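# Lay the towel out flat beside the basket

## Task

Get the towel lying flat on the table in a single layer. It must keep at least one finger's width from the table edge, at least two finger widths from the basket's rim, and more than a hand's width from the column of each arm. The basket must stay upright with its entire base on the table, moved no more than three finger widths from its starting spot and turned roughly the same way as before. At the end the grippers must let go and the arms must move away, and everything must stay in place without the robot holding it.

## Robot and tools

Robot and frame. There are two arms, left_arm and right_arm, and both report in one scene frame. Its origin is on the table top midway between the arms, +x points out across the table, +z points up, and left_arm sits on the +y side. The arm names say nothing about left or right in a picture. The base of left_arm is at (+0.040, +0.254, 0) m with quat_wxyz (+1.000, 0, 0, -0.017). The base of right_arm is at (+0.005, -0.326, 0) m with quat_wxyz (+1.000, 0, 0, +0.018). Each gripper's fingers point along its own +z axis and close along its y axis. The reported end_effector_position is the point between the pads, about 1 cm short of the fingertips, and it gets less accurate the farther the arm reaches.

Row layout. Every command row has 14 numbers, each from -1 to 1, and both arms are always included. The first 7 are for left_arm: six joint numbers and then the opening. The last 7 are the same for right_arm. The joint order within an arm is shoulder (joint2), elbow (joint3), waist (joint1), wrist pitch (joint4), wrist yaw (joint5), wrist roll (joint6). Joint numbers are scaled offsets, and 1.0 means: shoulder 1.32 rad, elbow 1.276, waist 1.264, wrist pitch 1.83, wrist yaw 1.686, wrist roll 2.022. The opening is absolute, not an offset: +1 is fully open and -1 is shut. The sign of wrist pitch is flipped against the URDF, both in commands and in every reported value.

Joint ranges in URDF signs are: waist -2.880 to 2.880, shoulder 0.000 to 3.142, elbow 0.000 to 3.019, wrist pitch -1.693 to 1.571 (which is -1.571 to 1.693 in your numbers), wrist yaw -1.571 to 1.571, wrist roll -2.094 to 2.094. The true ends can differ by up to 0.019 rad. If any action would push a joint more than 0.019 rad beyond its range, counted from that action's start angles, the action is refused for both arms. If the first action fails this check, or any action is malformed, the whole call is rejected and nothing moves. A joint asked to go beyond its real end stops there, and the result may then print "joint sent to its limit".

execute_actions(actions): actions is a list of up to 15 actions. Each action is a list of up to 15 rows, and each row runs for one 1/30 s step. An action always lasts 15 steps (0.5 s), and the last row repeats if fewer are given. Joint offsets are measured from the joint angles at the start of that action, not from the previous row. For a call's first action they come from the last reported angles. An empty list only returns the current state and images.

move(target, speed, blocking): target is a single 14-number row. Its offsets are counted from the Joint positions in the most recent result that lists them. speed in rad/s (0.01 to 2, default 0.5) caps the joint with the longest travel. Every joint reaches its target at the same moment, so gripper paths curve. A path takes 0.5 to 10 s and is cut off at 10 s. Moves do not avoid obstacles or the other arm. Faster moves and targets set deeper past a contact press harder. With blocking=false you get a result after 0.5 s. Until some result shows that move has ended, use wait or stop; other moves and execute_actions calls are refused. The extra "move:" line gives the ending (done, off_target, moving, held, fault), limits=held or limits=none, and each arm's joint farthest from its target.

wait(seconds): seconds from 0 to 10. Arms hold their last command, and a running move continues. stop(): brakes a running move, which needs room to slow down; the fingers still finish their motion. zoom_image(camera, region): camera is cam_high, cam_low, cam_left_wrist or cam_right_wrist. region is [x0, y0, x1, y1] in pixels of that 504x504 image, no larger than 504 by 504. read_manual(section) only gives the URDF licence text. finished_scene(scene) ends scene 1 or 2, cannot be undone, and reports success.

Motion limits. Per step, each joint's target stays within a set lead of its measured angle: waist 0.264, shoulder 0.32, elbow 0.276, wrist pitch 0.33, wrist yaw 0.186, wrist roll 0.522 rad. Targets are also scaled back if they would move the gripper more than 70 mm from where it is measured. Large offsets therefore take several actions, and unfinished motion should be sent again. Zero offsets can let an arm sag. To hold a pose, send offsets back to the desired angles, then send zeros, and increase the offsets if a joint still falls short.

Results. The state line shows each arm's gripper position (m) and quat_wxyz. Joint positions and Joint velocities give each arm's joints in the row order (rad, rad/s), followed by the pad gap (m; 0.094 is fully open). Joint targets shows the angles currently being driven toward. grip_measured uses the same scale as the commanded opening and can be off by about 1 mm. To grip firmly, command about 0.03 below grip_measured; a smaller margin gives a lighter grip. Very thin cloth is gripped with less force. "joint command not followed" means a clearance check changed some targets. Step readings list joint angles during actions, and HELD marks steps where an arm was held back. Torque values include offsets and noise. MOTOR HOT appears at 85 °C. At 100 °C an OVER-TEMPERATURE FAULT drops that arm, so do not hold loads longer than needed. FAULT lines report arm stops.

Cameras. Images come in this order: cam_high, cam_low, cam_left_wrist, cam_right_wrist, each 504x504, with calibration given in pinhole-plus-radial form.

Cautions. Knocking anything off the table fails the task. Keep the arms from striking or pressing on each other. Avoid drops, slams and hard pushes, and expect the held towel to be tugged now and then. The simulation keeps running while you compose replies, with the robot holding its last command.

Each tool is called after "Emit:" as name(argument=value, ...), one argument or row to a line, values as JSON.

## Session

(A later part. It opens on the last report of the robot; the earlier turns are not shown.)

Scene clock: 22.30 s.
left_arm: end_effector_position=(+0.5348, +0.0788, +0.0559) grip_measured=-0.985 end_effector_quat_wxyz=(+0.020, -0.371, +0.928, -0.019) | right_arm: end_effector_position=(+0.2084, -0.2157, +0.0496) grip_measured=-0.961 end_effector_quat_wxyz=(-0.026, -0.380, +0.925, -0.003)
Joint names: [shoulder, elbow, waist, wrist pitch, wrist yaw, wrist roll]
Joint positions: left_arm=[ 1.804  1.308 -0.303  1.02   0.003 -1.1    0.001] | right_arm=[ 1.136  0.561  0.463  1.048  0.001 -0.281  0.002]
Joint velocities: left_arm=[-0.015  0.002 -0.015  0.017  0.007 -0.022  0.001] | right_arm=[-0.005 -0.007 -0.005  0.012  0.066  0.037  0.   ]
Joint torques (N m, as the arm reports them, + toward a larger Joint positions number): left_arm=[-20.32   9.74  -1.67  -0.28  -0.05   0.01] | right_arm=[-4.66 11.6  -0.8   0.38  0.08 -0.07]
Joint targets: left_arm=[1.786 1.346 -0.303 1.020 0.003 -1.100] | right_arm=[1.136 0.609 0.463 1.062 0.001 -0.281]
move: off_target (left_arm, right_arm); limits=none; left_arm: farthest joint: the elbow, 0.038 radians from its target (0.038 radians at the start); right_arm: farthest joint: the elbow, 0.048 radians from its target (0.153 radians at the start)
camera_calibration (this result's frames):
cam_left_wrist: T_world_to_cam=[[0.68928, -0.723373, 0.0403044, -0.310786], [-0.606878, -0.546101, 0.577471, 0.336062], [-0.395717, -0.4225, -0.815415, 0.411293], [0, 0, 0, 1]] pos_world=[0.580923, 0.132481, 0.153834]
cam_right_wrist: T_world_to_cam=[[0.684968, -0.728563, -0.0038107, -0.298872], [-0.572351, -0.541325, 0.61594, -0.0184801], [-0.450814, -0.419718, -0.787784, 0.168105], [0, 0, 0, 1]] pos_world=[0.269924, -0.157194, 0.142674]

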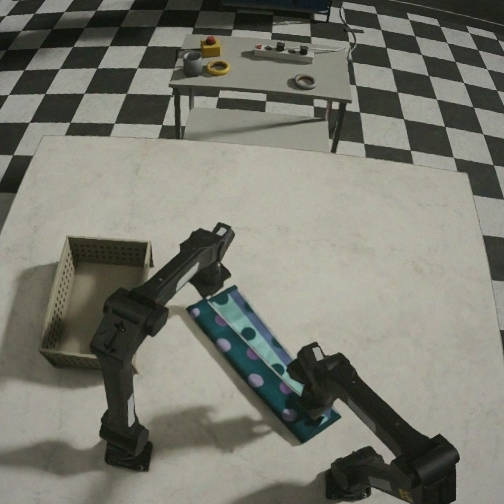

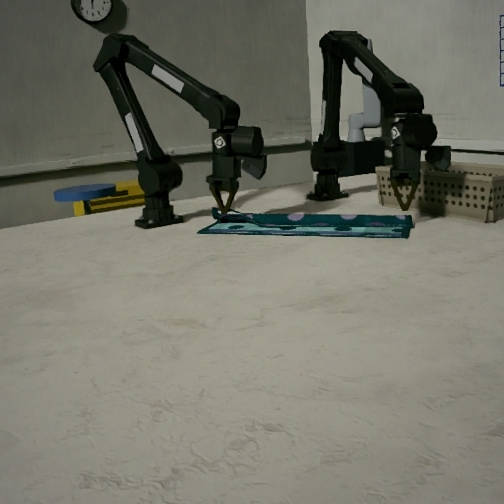

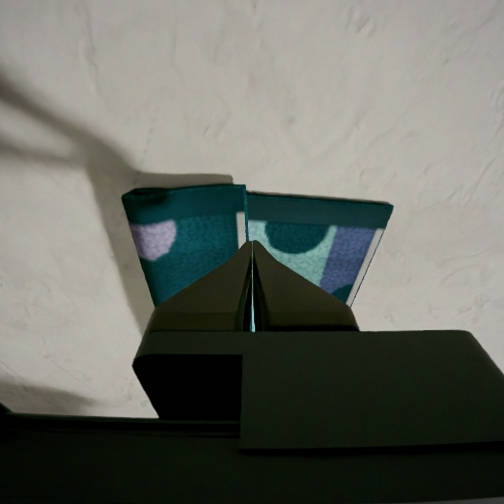

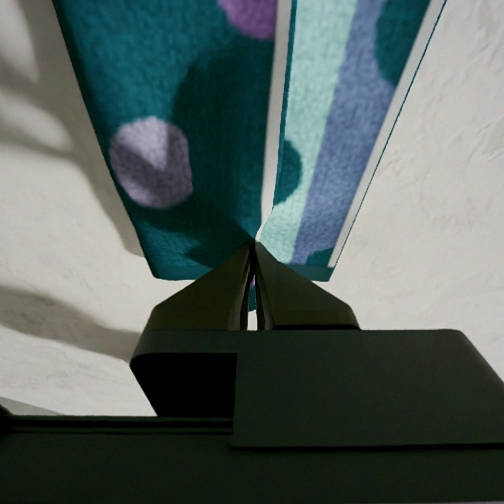

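Emit:
move(
  target=[0.085,0.02,0,0.03,0,0,0,0,0.04,0,0,0,0,-1],
  speed=0.15,
)

Emit:
execute_actions(
  actions=[
    [[0.03,0.02,0,0,0,0,-0.5,0,0.035,0,0,0,0,-1]],
    [[0.03,0.02,0,0,0,0,-0.8,0,0.035,0,0,0,0,-1]],
    [[0.02,0.02,0,0,0,0,-1,0,0.035,0,0,0,0,-1]],
  ],
)

Emit:
move(
  target=[-0.06,0.03,0,0.02,0,0,-1,0,0.035,0,0,0,0,-1],
  speed=0.15,
)

Scene clock: 24.60 s.
left_arm: end_effector_position=(+0.5178, +0.0847, +0.0154) grip_measured=-0.002 end_effector_quat_wxyz=(-0.028, -0.371, +0.928, +0.023) | right_arm: end_effector_position=(+0.2084, -0.2157, +0.0496) grip_measured=-0.961 end_effector_quat_wxyz=(-0.026, -0.380, +0.925, -0.003)
Joint names: [shoulder, elbow, waist, wrist pitch, wrist yaw, wrist roll]
Joint positions: left_arm=[ 1.888  1.311 -0.303  1.066  0.003 -1.1    0.047] | right_arm=[ 1.136  0.561  0.463  1.048  0.001 -0.281  0.002]
Joint velocities: left_arm=[ 0.005 -0.002  0.005  0.022  0.007 -0.037  0.   ] | right_arm=[-0.015 -0.002  0.024 -0.002  0.022 -0.066 -0.001]
Joint torques (N m, as the arm reports them, + toward a larger Joint positions number): left_arm=[-16.31   7.95  -1.9    0.27  -0.04   0.01] | right_arm=[-5.1  11.79 -0.56 -0.2   0.07 -0.07]
Joint targets: left_arm=[1.917 1.333 -0.303 1.075 0.003 -1.100] | right_arm=[1.136 0.612 0.463 1.048 0.001 -0.281]
move: off_target (left_arm, right_arm); limits=none; left_arm: farthest joint: the shoulder, 0.028 radians from its target (0.112 radians at the start); right_arm: farthest joint: the elbow, 0.051 radians from its target (0.051 radians at the start)
camera_calibration (this result's frames):
cam_left_wrist: T_world_to_cam=[[0.687304, -0.722678, -0.0731409, -0.290406], [-0.534662, -0.571496, 0.622518, 0.316499], [-0.49168, -0.388754, -0.77918, 0.420294], [0, 0, 0, 1]] pos_world=[0.575467, 0.134399, 0.109218]
cam_right_wrist: T_world_to_cam=[[0.684968, -0.728563, -0.0038107, -0.298872], [-0.572351, -0.541325, 0.61594, -0.0184801], [-0.450814, -0.419718, -0.787784, 0.168105], [0, 0, 0, 1]] pos_world=[0.269924, -0.157194, 0.142674]

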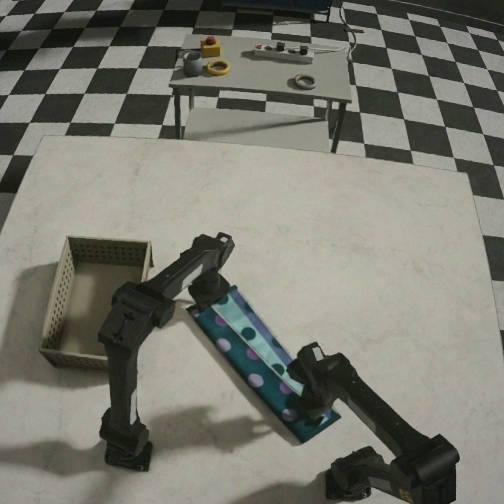

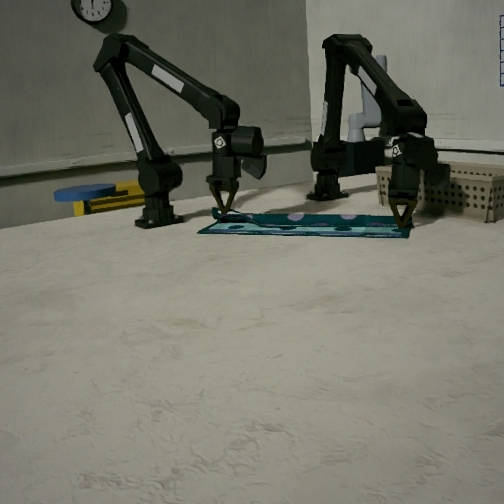

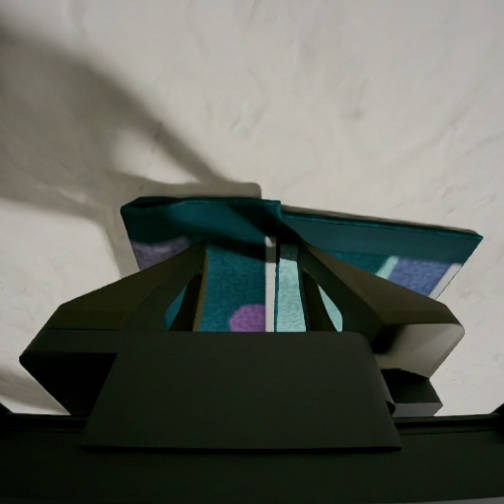

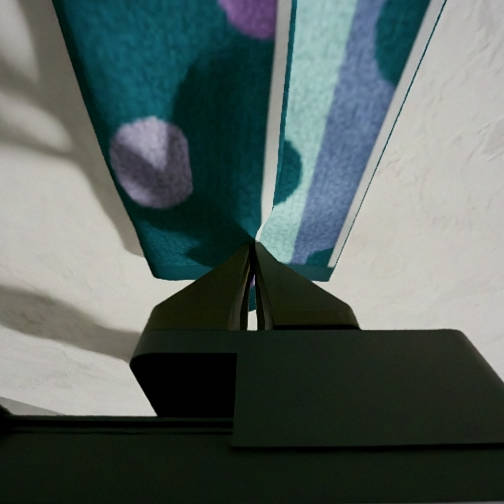

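Scene clock: 26.10 s.
left_arm: end_effector_position=(+0.5193, +0.0843, +0.0169) grip_measured=-0.959 end_effector_quat_wxyz=(-0.028, -0.371, +0.928, +0.023) | right_arm: end_effector_position=(+0.2084, -0.2157, +0.0496) grip_measured=-0.961 end_effector_quat_wxyz=(-0.026, -0.380, +0.925, -0.003)
Joint names: [shoulder, elbow, waist, wrist pitch, wrist yaw, wrist roll]
Joint positions: left_arm=[ 1.889  1.317 -0.303  1.071  0.002 -1.1    0.002] | right_arm=[ 1.136  0.561  0.463  1.048  0.001 -0.281  0.002]
Joint velocities: left_arm=[-0.005  0.007 -0.005  0.017  0.007 -0.081 -0.001] | right_arm=[-0.015 -0.002 -0.015 -0.007 -0.007 -0.037 -0.   ]
Joint torques (N m, as the arm reports them, + toward a larger Joint positions number): left_arm=[-16.48   8.07  -2.    -0.35  -0.03   0.  ] | right_arm=[-4.73 11.23 -0.82 -0.27  0.06 -0.08]
Joint targets: left_arm=[1.916 1.340 -0.303 1.066 0.002 -1.100] | right_arm=[1.136 0.606 0.463 1.048 0.001 -0.281]
Step readings (joint positions; steps 1 to 15: 1st action; 16 to 30: 2nd action; 31 to 45: 3rd action):
0: left_arm=[1.888 1.311 -0.303 1.066 0.003 -1.100] | right_arm=[1.136 0.561 0.463 1.048 0.001 -0.281]
1: left_arm=[1.888 1.311 -0.303 1.066 0.003 -1.100] | right_arm=[1.136 0.561 0.463 1.048 0.001 -0.281]
2: left_arm=[1.889 1.311 -0.303 1.066 0.002 -1.100] | right_arm=[1.136 0.561 0.463 1.048 0.001 -0.281]
4: left_arm=[1.889 1.313 -0.303 1.066 0.002 -1.100] | right_arm=[1.136 0.561 0.463 1.048 0.001 -0.281]
8: left_arm=[1.889 1.314 -0.303 1.066 0.002 -1.100] | right_arm=[1.136 0.561 0.463 1.048 0.001 -0.281]
15: left_arm=[1.889 1.314 -0.303 1.066 0.002 -1.100] | right_arm=[1.136 0.561 0.463 1.048 0.001 -0.281]
16: left_arm=[1.889 1.314 -0.303 1.066 0.002 -1.100] | right_arm=[1.136 0.561 0.463 1.048 0.001 -0.281]
17: left_arm=[1.889 1.314 -0.303 1.066 0.002 -1.100] | right_arm=[1.136 0.561 0.463 1.048 0.001 -0.281]
19: left_arm=[1.889 1.315 -0.303 1.066 0.002 -1.100] | right_arm=[1.136 0.561 0.463 1.048 0.001 -0.281]
23: left_arm=[1.889 1.315 -0.303 1.066 0.002 -1.100] | right_arm=[1.136 0.561 0.463 1.048 0.001 -0.281]
30: left_arm=[1.889 1.315 -0.303 1.066 0.002 -1.100] | right_arm=[1.136 0.561 0.463 1.048 0.001 -0.281]
31: left_arm=[1.889 1.315 -0.303 1.066 0.002 -1.100] | right_arm=[1.136 0.561 0.463 1.048 0.001 -0.281]
32: left_arm=[1.889 1.315 -0.303 1.068 0.002 -1.100] | right_arm=[1.136 0.561 0.463 1.048 0.001 -0.281]
34: left_arm=[1.889 1.317 -0.303 1.071 0.002 -1.100] | right_arm=[1.136 0.561 0.463 1.048 0.001 -0.281]
38: left_arm=[1.889 1.317 -0.303 1.071 0.002 -1.100] | right_arm=[1.136 0.561 0.463 1.048 0.001 -0.281]
45: Joint positions above
camera_calibration (this result's frames):
cam_left_wrist: T_world_to_cam=[[0.687335, -0.722682, -0.0728085, -0.291634], [-0.535298, -0.571755, 0.621733, 0.316478], [-0.490943, -0.388365, -0.779838, 0.421694], [0, 0, 0, 1]] pos_world=[0.576888, 0.133961, 0.110855]
cam_right_wrist: T_world_to_cam=[[0.684968, -0.728563, -0.0038107, -0.298872], [-0.572351, -0.541325, 0.61594, -0.0184801], [-0.450814, -0.419718, -0.787784, 0.168105], [0, 0, 0, 1]] pos_world=[0.269924, -0.157194, 0.142674]

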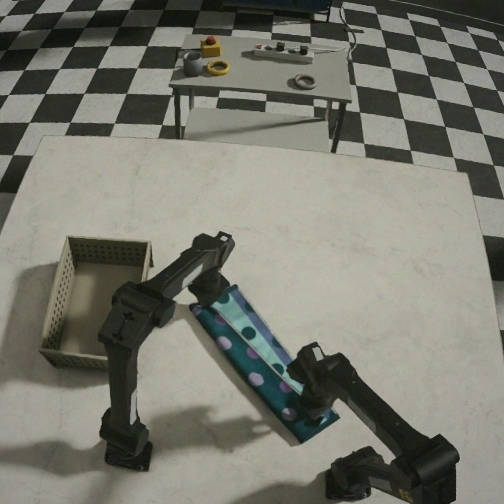

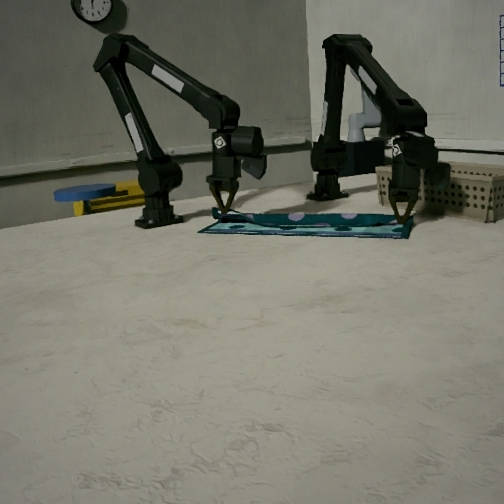

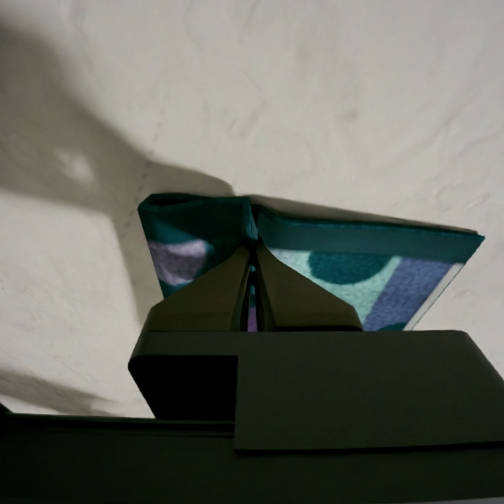

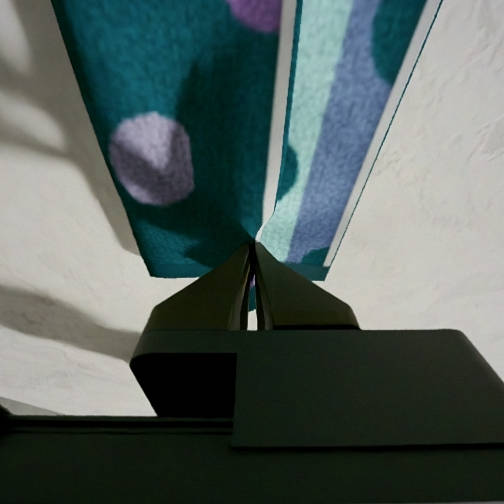

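Scene clock: 27.03 s.
left_arm: end_effector_position=(+0.5196, +0.0843, +0.0499) grip_measured=-0.959 end_effector_quat_wxyz=(-0.013, -0.372, +0.928, +0.010) | right_arm: end_effector_position=(+0.2084, -0.2157, +0.0496) grip_measured=-0.961 end_effector_quat_wxyz=(-0.026, -0.380, +0.925, -0.003)
Joint names: [shoulder, elbow, waist, wrist pitch, wrist yaw, wrist roll]
Joint positions: left_arm=[ 1.824  1.319 -0.303  1.1    0.002 -1.1    0.002] | right_arm=[ 1.136  0.561  0.463  1.048  0.001 -0.281  0.002]
Joint velocities: left_arm=[ 0.005 -0.002 -0.015 -0.007 -0.051 -0.022  0.   ] | right_arm=[-0.015 -0.007 -0.005  0.007 -0.051 -0.051  0.001]
Joint torques (N m, as the arm reports them, + toward a larger Joint positions number): left_arm=[-19.35   9.44  -1.97   0.03  -0.04  -0.01] | right_arm=[-4.99 11.32 -0.79 -0.3   0.04 -0.11]
Joint targets: left_arm=[1.810 1.355 -0.303 1.107 0.002 -1.100] | right_arm=[1.136 0.606 0.463 1.048 0.001 -0.281]
move: off_target (left_arm, right_arm); limits=none; left_arm: farthest joint: the elbow, 0.036 radians from its target (0.038 radians at the start); right_arm: farthest joint: the elbow, 0.044 radians from its target (0.044 radians at the start)
camera_calibration (this result's frames):
cam_left_wrist: T_world_to_cam=[[0.689373, -0.723398, -0.0382036, -0.292189], [-0.55789, -0.563811, 0.608996, 0.307724], [-0.462086, -0.398512, -0.792253, 0.43403], [0, 0, 0, 1]] pos_world=[0.573662, 0.135095, 0.145296]
cam_right_wrist: T_world_to_cam=[[0.684968, -0.728563, -0.0038107, -0.298872], [-0.572351, -0.541325, 0.61594, -0.0184801], [-0.450814, -0.419718, -0.787784, 0.168105], [0, 0, 0, 1]] pos_world=[0.269924, -0.157194, 0.142674]

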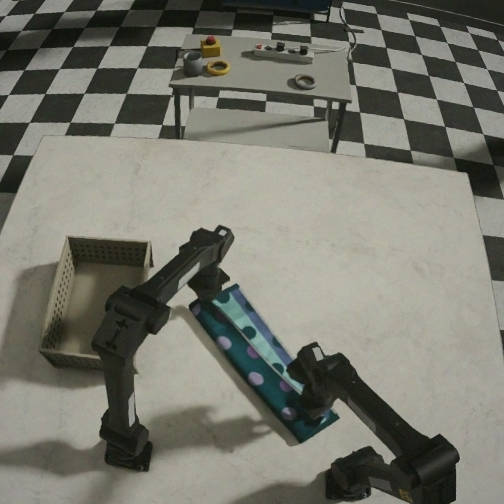

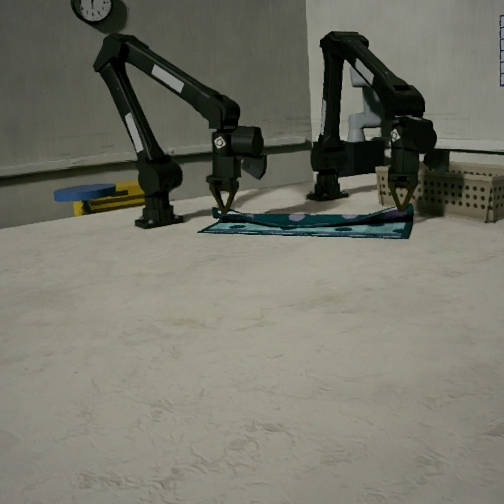

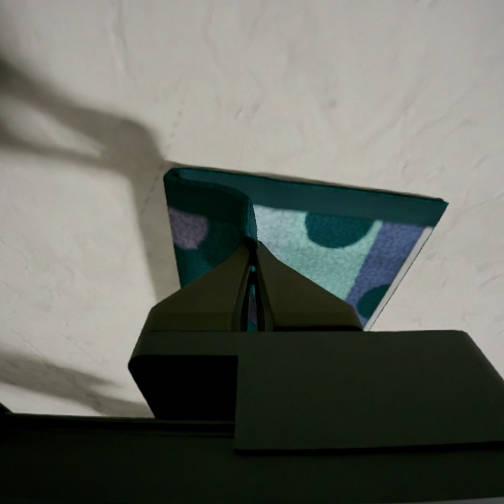

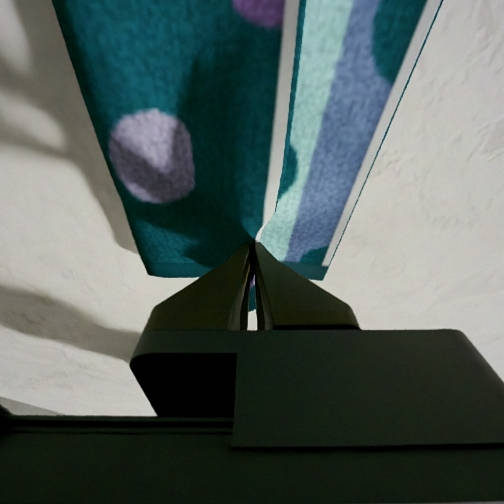

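Emit:
move(
  target=[-0.07,0.405,0.055,0.22,0,-0.375,-1,0.46,1,-0.41,0.25,0,-0.65,-1],
  speed=0.45,
)

Scene clock: 32.83 s.
left_arm: end_effector_position=(+0.5841, +0.0937, +0.2648) grip_measured=-0.959 end_effector_quat_wxyz=(-0.029, +0.703, -0.709, +0.054) | right_arm: end_effector_position=(+0.5651, -0.3331, +0.2729) grip_measured=-0.961 end_effector_quat_wxyz=(-0.047, +0.705, -0.706, +0.049)
Joint names: [shoulder, elbow, waist, wrist pitch, wrist yaw, wrist roll]
Joint positions: left_arm=[ 1.748  1.794 -0.25   1.494  0.002 -1.847  0.002] | right_arm=[ 1.722  1.779 -0.047  1.492  0.001 -1.581  0.002]
Joint velocities: left_arm=[-0.005 -0.012 -0.005 -0.012 -0.022 -0.095 -0.001] | right_arm=[-0.015 -0.017  0.005  0.022 -0.022 -0.037 -0.001]
Joint torques (N m, as the arm reports them, + toward a larger Joint positions number): left_arm=[-20.24  10.98  -0.58   0.04  -0.06  -0.07] | right_arm=[-14.68  13.96  -1.71  -0.06  -0.01  -0.22]
Joint targets: left_arm=[1.731 1.837 -0.234 1.502 0.002 -1.858] | right_arm=[1.743 1.838 -0.055 1.506 0.001 -1.595]
move: off_target (left_arm, right_arm); limits=none; left_arm: farthest joint: the elbow, 0.041 radians from its target (0.516 radians at the start); right_arm: farthest joint: the elbow, 0.058 radians from its target (1.276 radians at the start)
camera_calibration (this result's frames):
cam_left_wrist: T_world_to_cam=[[0.994221, -0.0067447, 0.107139, -0.605315], [-0.072166, -0.780858, 0.620526, -0.0482149], [0.0794748, -0.624672, -0.776832, 0.338559], [0, 0, 0, 1]] pos_world=[0.571431, 0.169757, 0.357775]
cam_right_wrist: T_world_to_cam=[[0.989237, -0.0258218, 0.144028, -0.606121], [-0.104078, -0.816044, 0.568542, -0.358524], [0.102852, -0.577413, -0.809948, 0.0962418], [0, 0, 0, 1]] pos_world=[0.552384, -0.252651, 0.369085]

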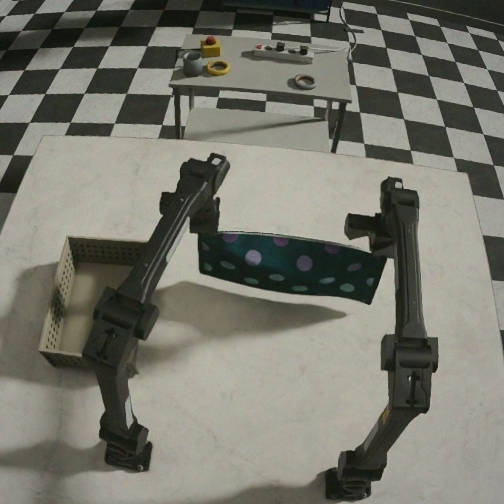

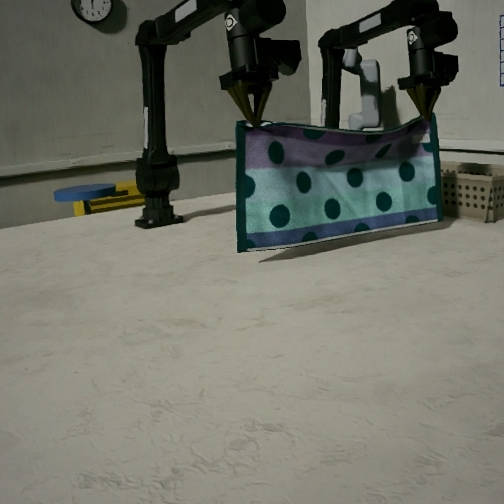

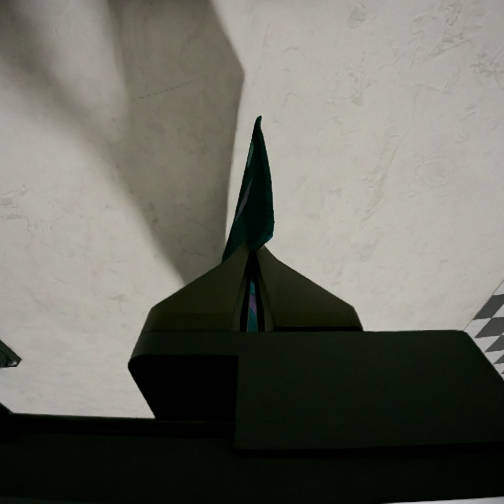

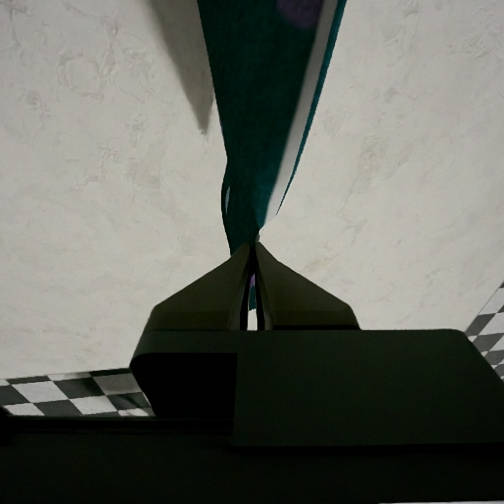

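Emit:
move(
  target=[-0.38,-0.41,-0.13,0,0,-0.07,-1,-0.36,-0.4,-0.03,0,0,0,-1],
  speed=0.4,
)

Emit:
move(
  target=[0.44,0.275,0.13,-0.1,0,0.07,-1,0.465,0.315,0,-0.095,0,0,-1],
  speed=0.3,
)

Scene clock: 37.57 s.
left_arm: end_effector_position=(+0.3766, +0.0955, +0.2732) grip_measured=-0.959 end_effector_quat_wxyz=(-0.016, +0.696, -0.717, +0.044) | right_arm: end_effector_position=(+0.3789, -0.3390, +0.2763) grip_measured=-0.961 end_effector_quat_wxyz=(-0.035, +0.698, -0.714, +0.038)
Joint names: [shoulder, elbow, waist, wrist pitch, wrist yaw, wrist roll]
Joint positions: left_arm=[ 1.251  1.268 -0.403  1.494  0.002 -1.978  0.002] | right_arm=[ 1.251  1.276 -0.069  1.492  0.001 -1.582  0.002]
Joint velocities: left_arm=[-0.005 -0.002  0.005  0.002 -0.037 -0.007  0.001] | right_arm=[-0.005 -0.017 -0.005  0.007 -0.022  0.022 -0.001]
Joint torques (N m, as the arm reports them, + toward a larger Joint positions number): left_arm=[-9.96  8.1  -2.59 -0.3  -0.04 -0.11] | right_arm=[-9.16  8.55 -2.64 -0.53 -0.01 -0.08]
Joint targets: left_arm=[1.247 1.271 -0.414 1.494 0.002 -1.989] | right_arm=[1.247 1.268 -0.084 1.492 0.001 -1.582]
move: done; limits=none; left_arm: farthest joint: the waist, 0.012 radians from its target (0.164 radians at the start); right_arm: farthest joint: the waist, 0.016 radians from its target (0.038 radians at the start)
camera_calibration (this result's frames):
cam_left_wrist: T_world_to_cam=[[0.996736, -0.0288603, 0.0753999, -0.390139], [-0.0697987, -0.777389, 0.625135, -0.0695021], [0.0405735, -0.628357, -0.776866, 0.377758], [0, 0, 0, 1]] pos_world=[0.368687, 0.172077, 0.366332]
cam_right_wrist: T_world_to_cam=[[0.992624, -0.0467002, 0.111875, -0.421987], [-0.102705, -0.814237, 0.571375, -0.385421], [0.0644091, -0.578651, -0.813028, 0.129698], [0, 0, 0, 1]] pos_world=[0.370936, -0.258481, 0.372878]

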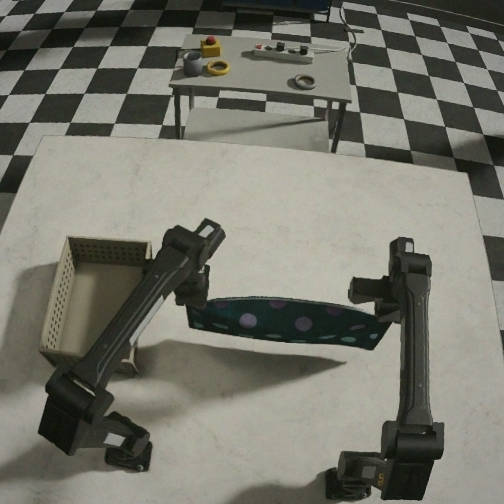

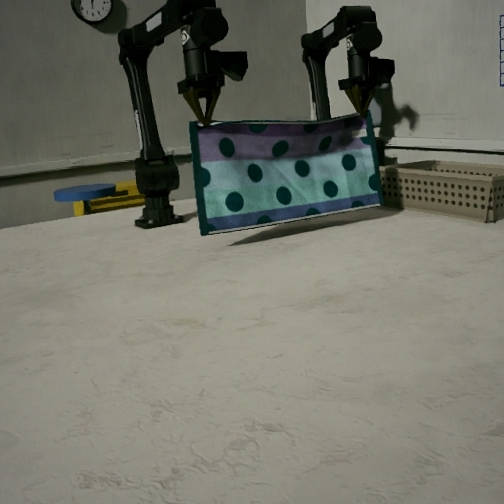

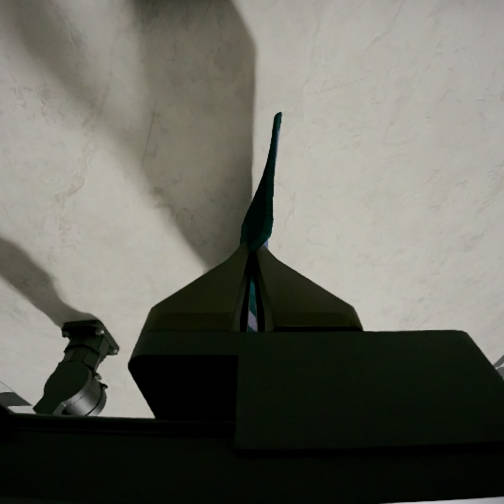

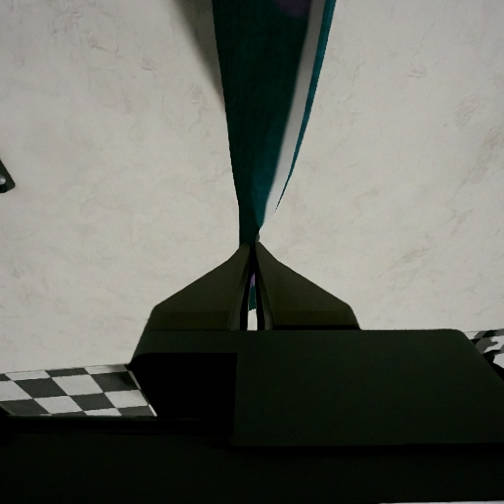

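Scene clock: 40.17 s.
left_arm: end_effector_position=(+0.5711, +0.0953, +0.1429) grip_measured=-0.959 end_effector_quat_wxyz=(-0.001, +0.703, -0.711, +0.005) | right_arm: end_effector_position=(+0.5701, -0.3454, +0.1405) grip_measured=-0.961 end_effector_quat_wxyz=(-0.001, +0.699, -0.715, +0.002)
Joint names: [shoulder, elbow, waist, wrist pitch, wrist yaw, wrist roll]
Joint positions: left_arm=[ 1.82   1.577 -0.253  1.318  0.003 -1.847  0.002] | right_arm=[ 1.855  1.62  -0.069  1.332  0.001 -1.582  0.002]
Joint velocities: left_arm=[ 0.005 -0.002 -0.015  0.007  0.081 -0.007 -0.   ] | right_arm=[ 0.015 -0.002  0.005 -0.002  0.007 -0.022 -0.   ]
Joint torques (N m, as the arm reports them, + toward a larger Joint positions number): left_arm=[-18.43  10.64  -0.92  -0.48  -0.06   0.12] | right_arm=[-16.79  13.48  -0.88  -0.83   0.02  -0.12]
Joint targets: left_arm=[1.831 1.619 -0.238 1.311 0.002 -1.836] | right_arm=[1.865 1.678 -0.069 1.318 0.001 -1.582]
move: off_target (left_arm, right_arm); limits=none; left_arm: farthest joint: the elbow, 0.042 radians from its target (0.351 radians at the start); right_arm: farthest joint: the elbow, 0.058 radians from its target (0.402 radians at the start)
camera_calibration (this result's frames):
cam_left_wrist: T_world_to_cam=[[0.999933, -0.0114854, -0.00111542, -0.566678], [-0.00851588, -0.799702, 0.600336, -0.00389292], [-0.00778713, -0.600287, -0.799747, 0.296765], [0, 0, 0, 1]] pos_world=[0.568918, 0.168522, 0.239041]
cam_right_wrist: T_world_to_cam=[[0.998805, -0.0469063, 0.0136973, -0.586684], [-0.0462265, -0.81612, 0.57603, -0.326889], [-0.0158408, -0.575975, -0.817314, 0.050568], [0, 0, 0, 1]] pos_world=[0.571674, -0.265174, 0.237664]

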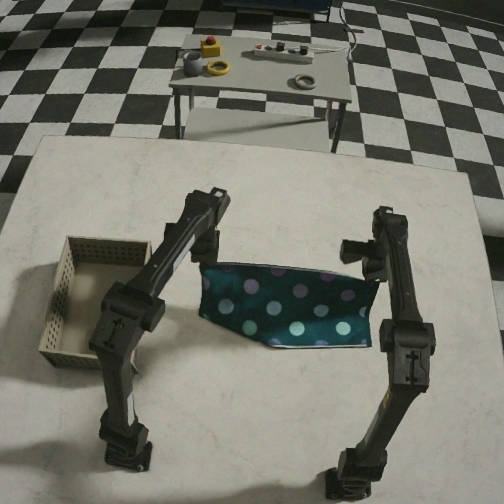

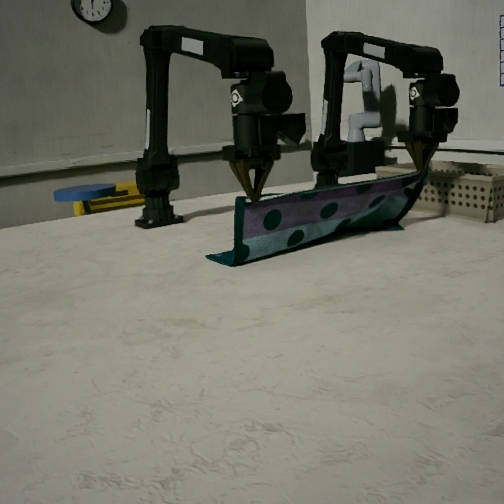

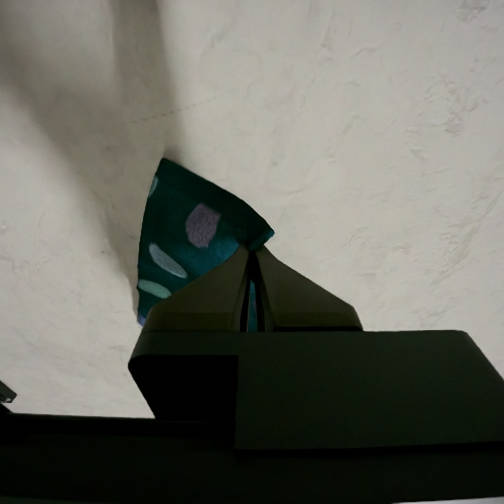

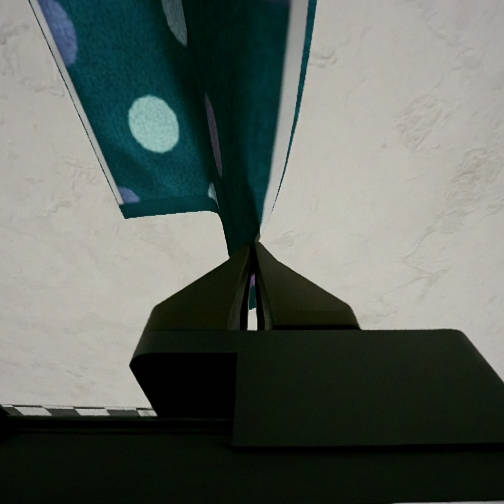

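Emit:
move(
  target=[0.05,0.2,0.035,0,0,0,-1,0,0.045,0,-0.12,0,0,-1],
  speed=0.3,
)

Scene clock: 42.17 s.
left_arm: end_effector_position=(+0.6392, +0.0919, +0.2030) grip_measured=-0.959 end_effector_quat_wxyz=(-0.042, +0.709, -0.699, +0.079) | right_arm: end_effector_position=(+0.6194, -0.3471, +0.1457) grip_measured=-0.961 end_effector_quat_wxyz=(-0.071, +0.695, -0.711, +0.075)
Joint names: [shoulder, elbow, waist, wrist pitch, wrist yaw, wrist roll]
Joint positions: left_arm=[ 1.864  1.789 -0.227  1.318  0.004 -1.847  0.002] | right_arm=[ 1.855  1.62  -0.069  1.129  0.001 -1.582  0.002]
Joint velocities: left_arm=[-0.015 -0.032 -0.005 -0.012 -0.007  0.022  0.001] | right_arm=[-0.024 -0.012 -0.005  0.007  0.095 -0.007 -0.   ]
Joint torques (N m, as the arm reports them, + toward a larger Joint positions number): left_arm=[-18.69  11.22  -0.37  -0.43  -0.08   0.02] | right_arm=[-17.57  13.91  -1.08  -1.39   0.    -0.06]
Joint targets: left_arm=[1.886 1.832 -0.209 1.318 0.003 -1.847] | right_arm=[1.855 1.678 -0.069 1.112 0.001 -1.582]
move: off_target (left_arm, right_arm); limits=none; left_arm: farthest joint: the elbow, 0.043 radians from its target (0.255 radians at the start); right_arm: farthest joint: the elbow, 0.057 radians from its target (0.057 radians at the start)
camera_calibration (this result's frames):
cam_left_wrist: T_world_to_cam=[[0.986964, 0.0179028, 0.159942, -0.661887], [-0.0880443, -0.771837, 0.629695, 0.000167064], [0.134722, -0.635568, -0.760199, 0.247434], [0, 0, 0, 1]] pos_world=[0.619939, 0.16924, 0.293857]
cam_right_wrist: T_world_to_cam=[[0.975702, -0.046136, 0.214188, -0.650742], [-0.161446, -0.812279, 0.56048, -0.253991], [0.148122, -0.581442, -0.799991, -0.051312], [0, 0, 0, 1]] pos_world=[0.601525, -0.266169, 0.240689]

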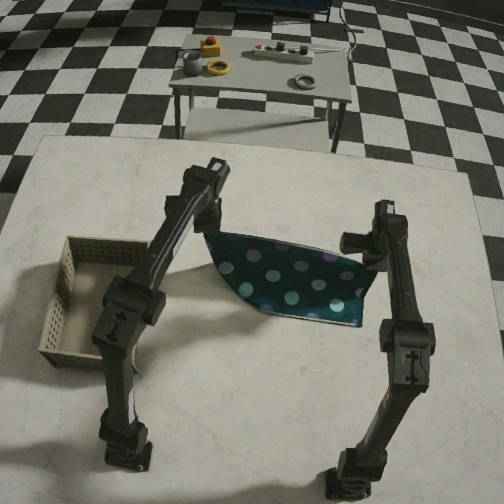

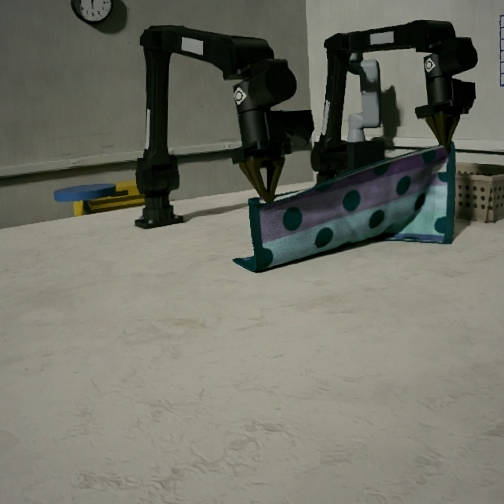

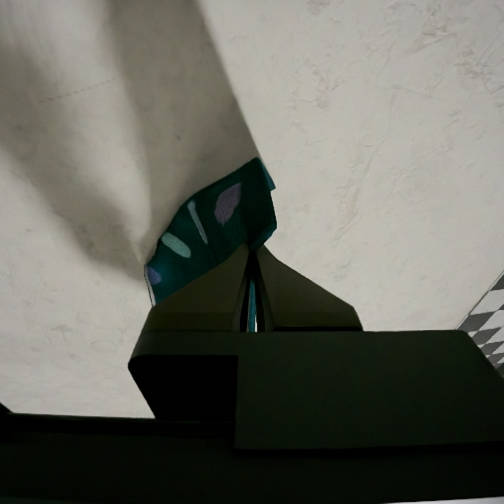

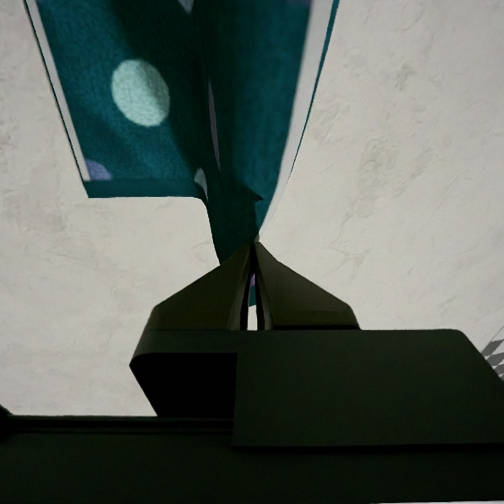

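Emit:
move(
  target=[-0.47,-0.42,-0.145,0.15,0,-0.1,-1,-0.465,-0.29,0,0.25,0,0,-1],
  speed=0.5,
)

Emit:
move(
  target=[0.44,0.33,0.15,-0.1,0,0,-1,0.465,0.37,0,-0.095,0,0,-1],
  speed=0.8,
)

Scene clock: 45.43 s.
left_arm: end_effector_position=(+0.3513, +0.1072, +0.2688) grip_measured=-0.959 end_effector_quat_wxyz=(+0.004, +0.718, -0.696, -0.001) | right_arm: end_effector_position=(+0.3519, -0.3381, +0.2739) grip_measured=-0.961 end_effector_quat_wxyz=(-0.007, +0.699, -0.715, +0.007)
Joint names: [shoulder, elbow, waist, wrist pitch, wrist yaw, wrist roll]
Joint positions: left_arm=[ 1.241  1.251 -0.401  1.586  0.006 -2.039  0.002] | right_arm=[ 1.234  1.258 -0.069  1.575  0.    -1.582  0.002]
Joint velocities: left_arm=[-0.005  0.017 -0.005  0.007 -0.007  0.022  0.001] | right_arm=[-0.024  0.012 -0.005  0.007 -0.022 -0.007 -0.   ]
Joint torques (N m, as the arm reports them, + toward a larger Joint positions number): left_arm=[-9.42  7.77 -2.61  0.03 -0.11 -0.09] | right_arm=[-7.79  8.44 -0.76  0.2   0.   -0.1 ]
Joint targets: left_arm=[1.243 1.253 -0.410 1.592 0.004 -2.049] | right_arm=[1.241 1.250 -0.069 1.587 0.001 -1.582]
move: done; limits=none; left_arm: farthest joint: the wrist roll, 0.011 radians from its target (0.202 radians at the start); right_arm: farthest joint: the wrist pitch, 0.011 radians from its target (0.457 radians at the start)
camera_calibration (this result's frames):
cam_left_wrist: T_world_to_cam=[[0.99935, 0.0320086, -0.0165976, -0.346932], [0.0355748, -0.800381, 0.598435, -0.086813], [0.00587066, -0.598637, -0.800999, 0.398226], [0, 0, 0, 1]] pos_world=[0.347457, 0.180014, 0.365172]
cam_right_wrist: T_world_to_cam=[[0.998491, -0.0468991, 0.0285649, -0.374178], [-0.0547903, -0.816055, 0.575372, -0.404613], [-0.00367396, -0.576069, -0.817393, 0.15608], [0, 0, 0, 1]] pos_world=[0.352018, -0.257822, 0.37107]

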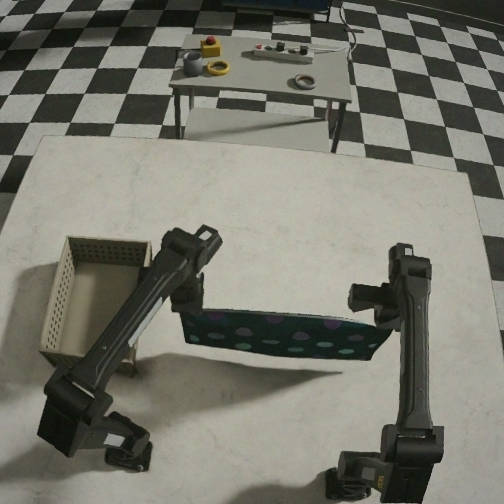

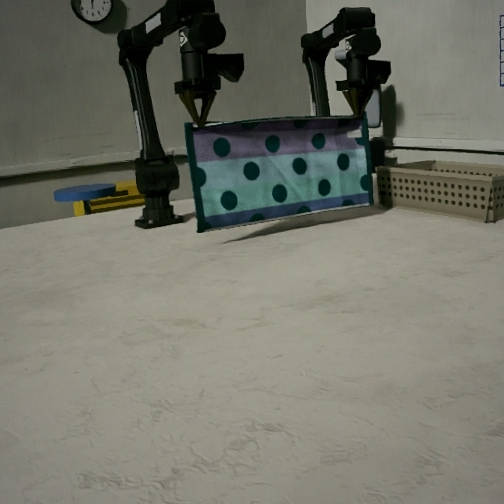

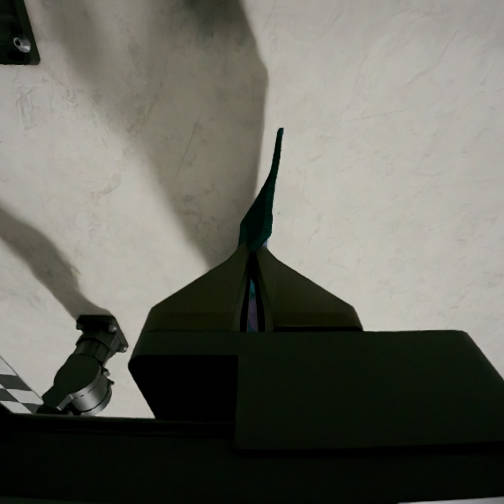

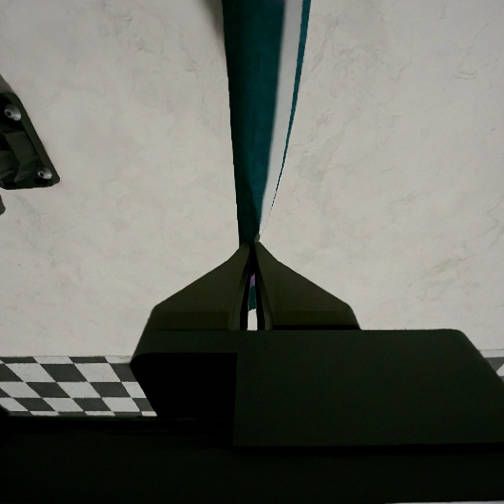

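Scene clock: 46.83 s.
left_arm: end_effector_position=(+0.5714, +0.1086, +0.1614) grip_measured=-0.959 end_effector_quat_wxyz=(+0.011, +0.776, -0.631, -0.010) | right_arm: end_effector_position=(+0.5682, -0.3444, +0.1625) grip_measured=-0.961 end_effector_quat_wxyz=(+0.004, +0.699, -0.715, -0.008)
Joint names: [shoulder, elbow, waist, wrist pitch, wrist yaw, wrist roll]
Joint positions: left_arm=[ 1.824  1.632 -0.227  1.406  0.013 -2.039  0.002] | right_arm=[ 1.852  1.675 -0.069  1.411 -0.005 -1.582  0.002]
Joint velocities: left_arm=[-0.005  0.007 -0.005  0.007 -0.037  0.066 -0.001] | right_arm=[ 0.005 -0.002  0.015  0.012 -0.081  0.007  0.001]
Joint torques (N m, as the arm reports them, + toward a larger Joint positions number): left_arm=[-20.27  10.45  -1.19  -0.21  -0.28   0.  ] | right_arm=[-18.13  13.43  -0.9   -0.66   0.19  -0.06]
Joint targets: left_arm=[1.821 1.672 -0.211 1.403 0.006 -2.038] | right_arm=[1.847 1.731 -0.069 1.401 0.000 -1.582]
move: off_target (left_arm, right_arm); limits=none; left_arm: farthest joint: the elbow, 0.040 radians from its target (0.421 radians at the start); right_arm: farthest joint: the elbow, 0.055 radians from its target (0.472 radians at the start)
camera_calibration (this result's frames):
cam_left_wrist: T_world_to_cam=[[0.978057, 0.204571, -0.0394321, -0.57162], [0.187464, -0.781585, 0.594964, -0.117485], [0.0908927, -0.5893, -0.802785, 0.262414], [0, 0, 0, 1]] pos_world=[0.557249, 0.179753, 0.258021]
cam_right_wrist: T_world_to_cam=[[0.998861, -0.0469542, -0.0084984, -0.581541], [-0.0336617, -0.819606, 0.571938, -0.346541], [-0.0338202, -0.571, -0.820253, 0.0815185], [0, 0, 0, 1]] pos_world=[0.571971, -0.264786, 0.260124]

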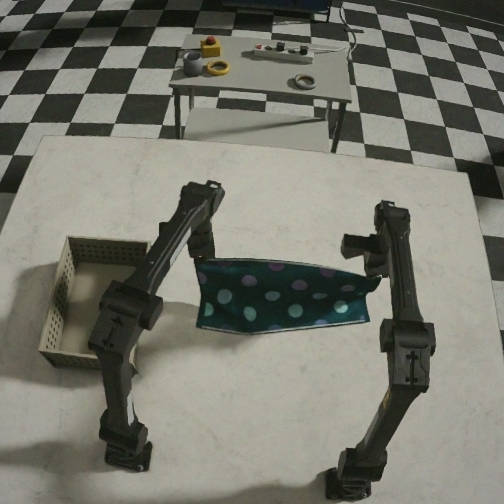

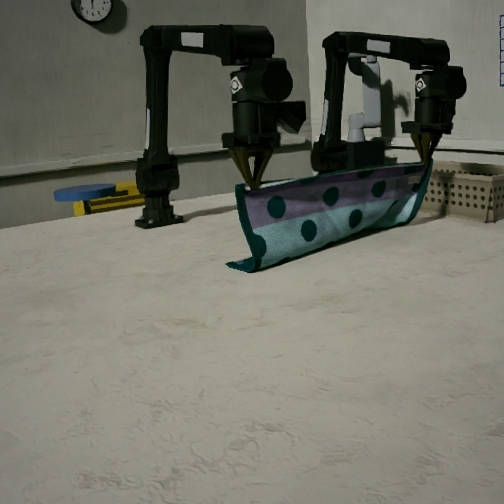

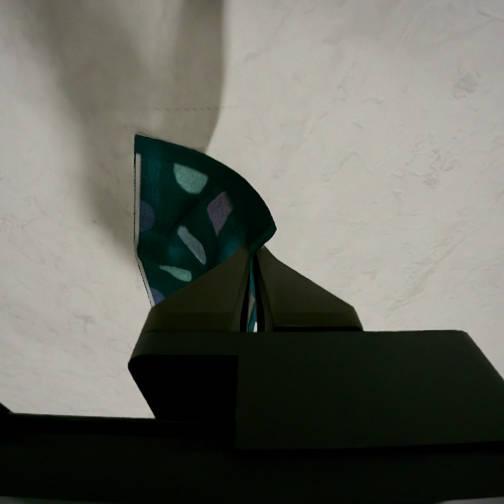

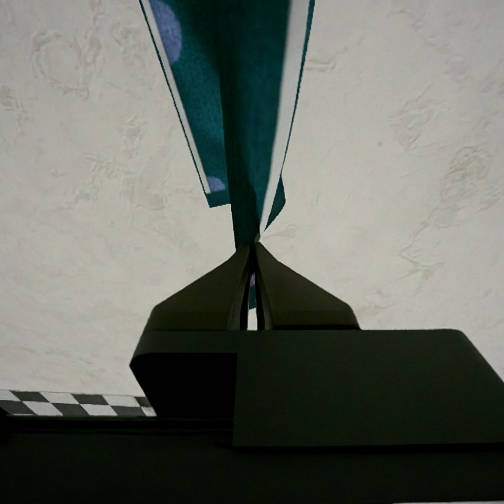

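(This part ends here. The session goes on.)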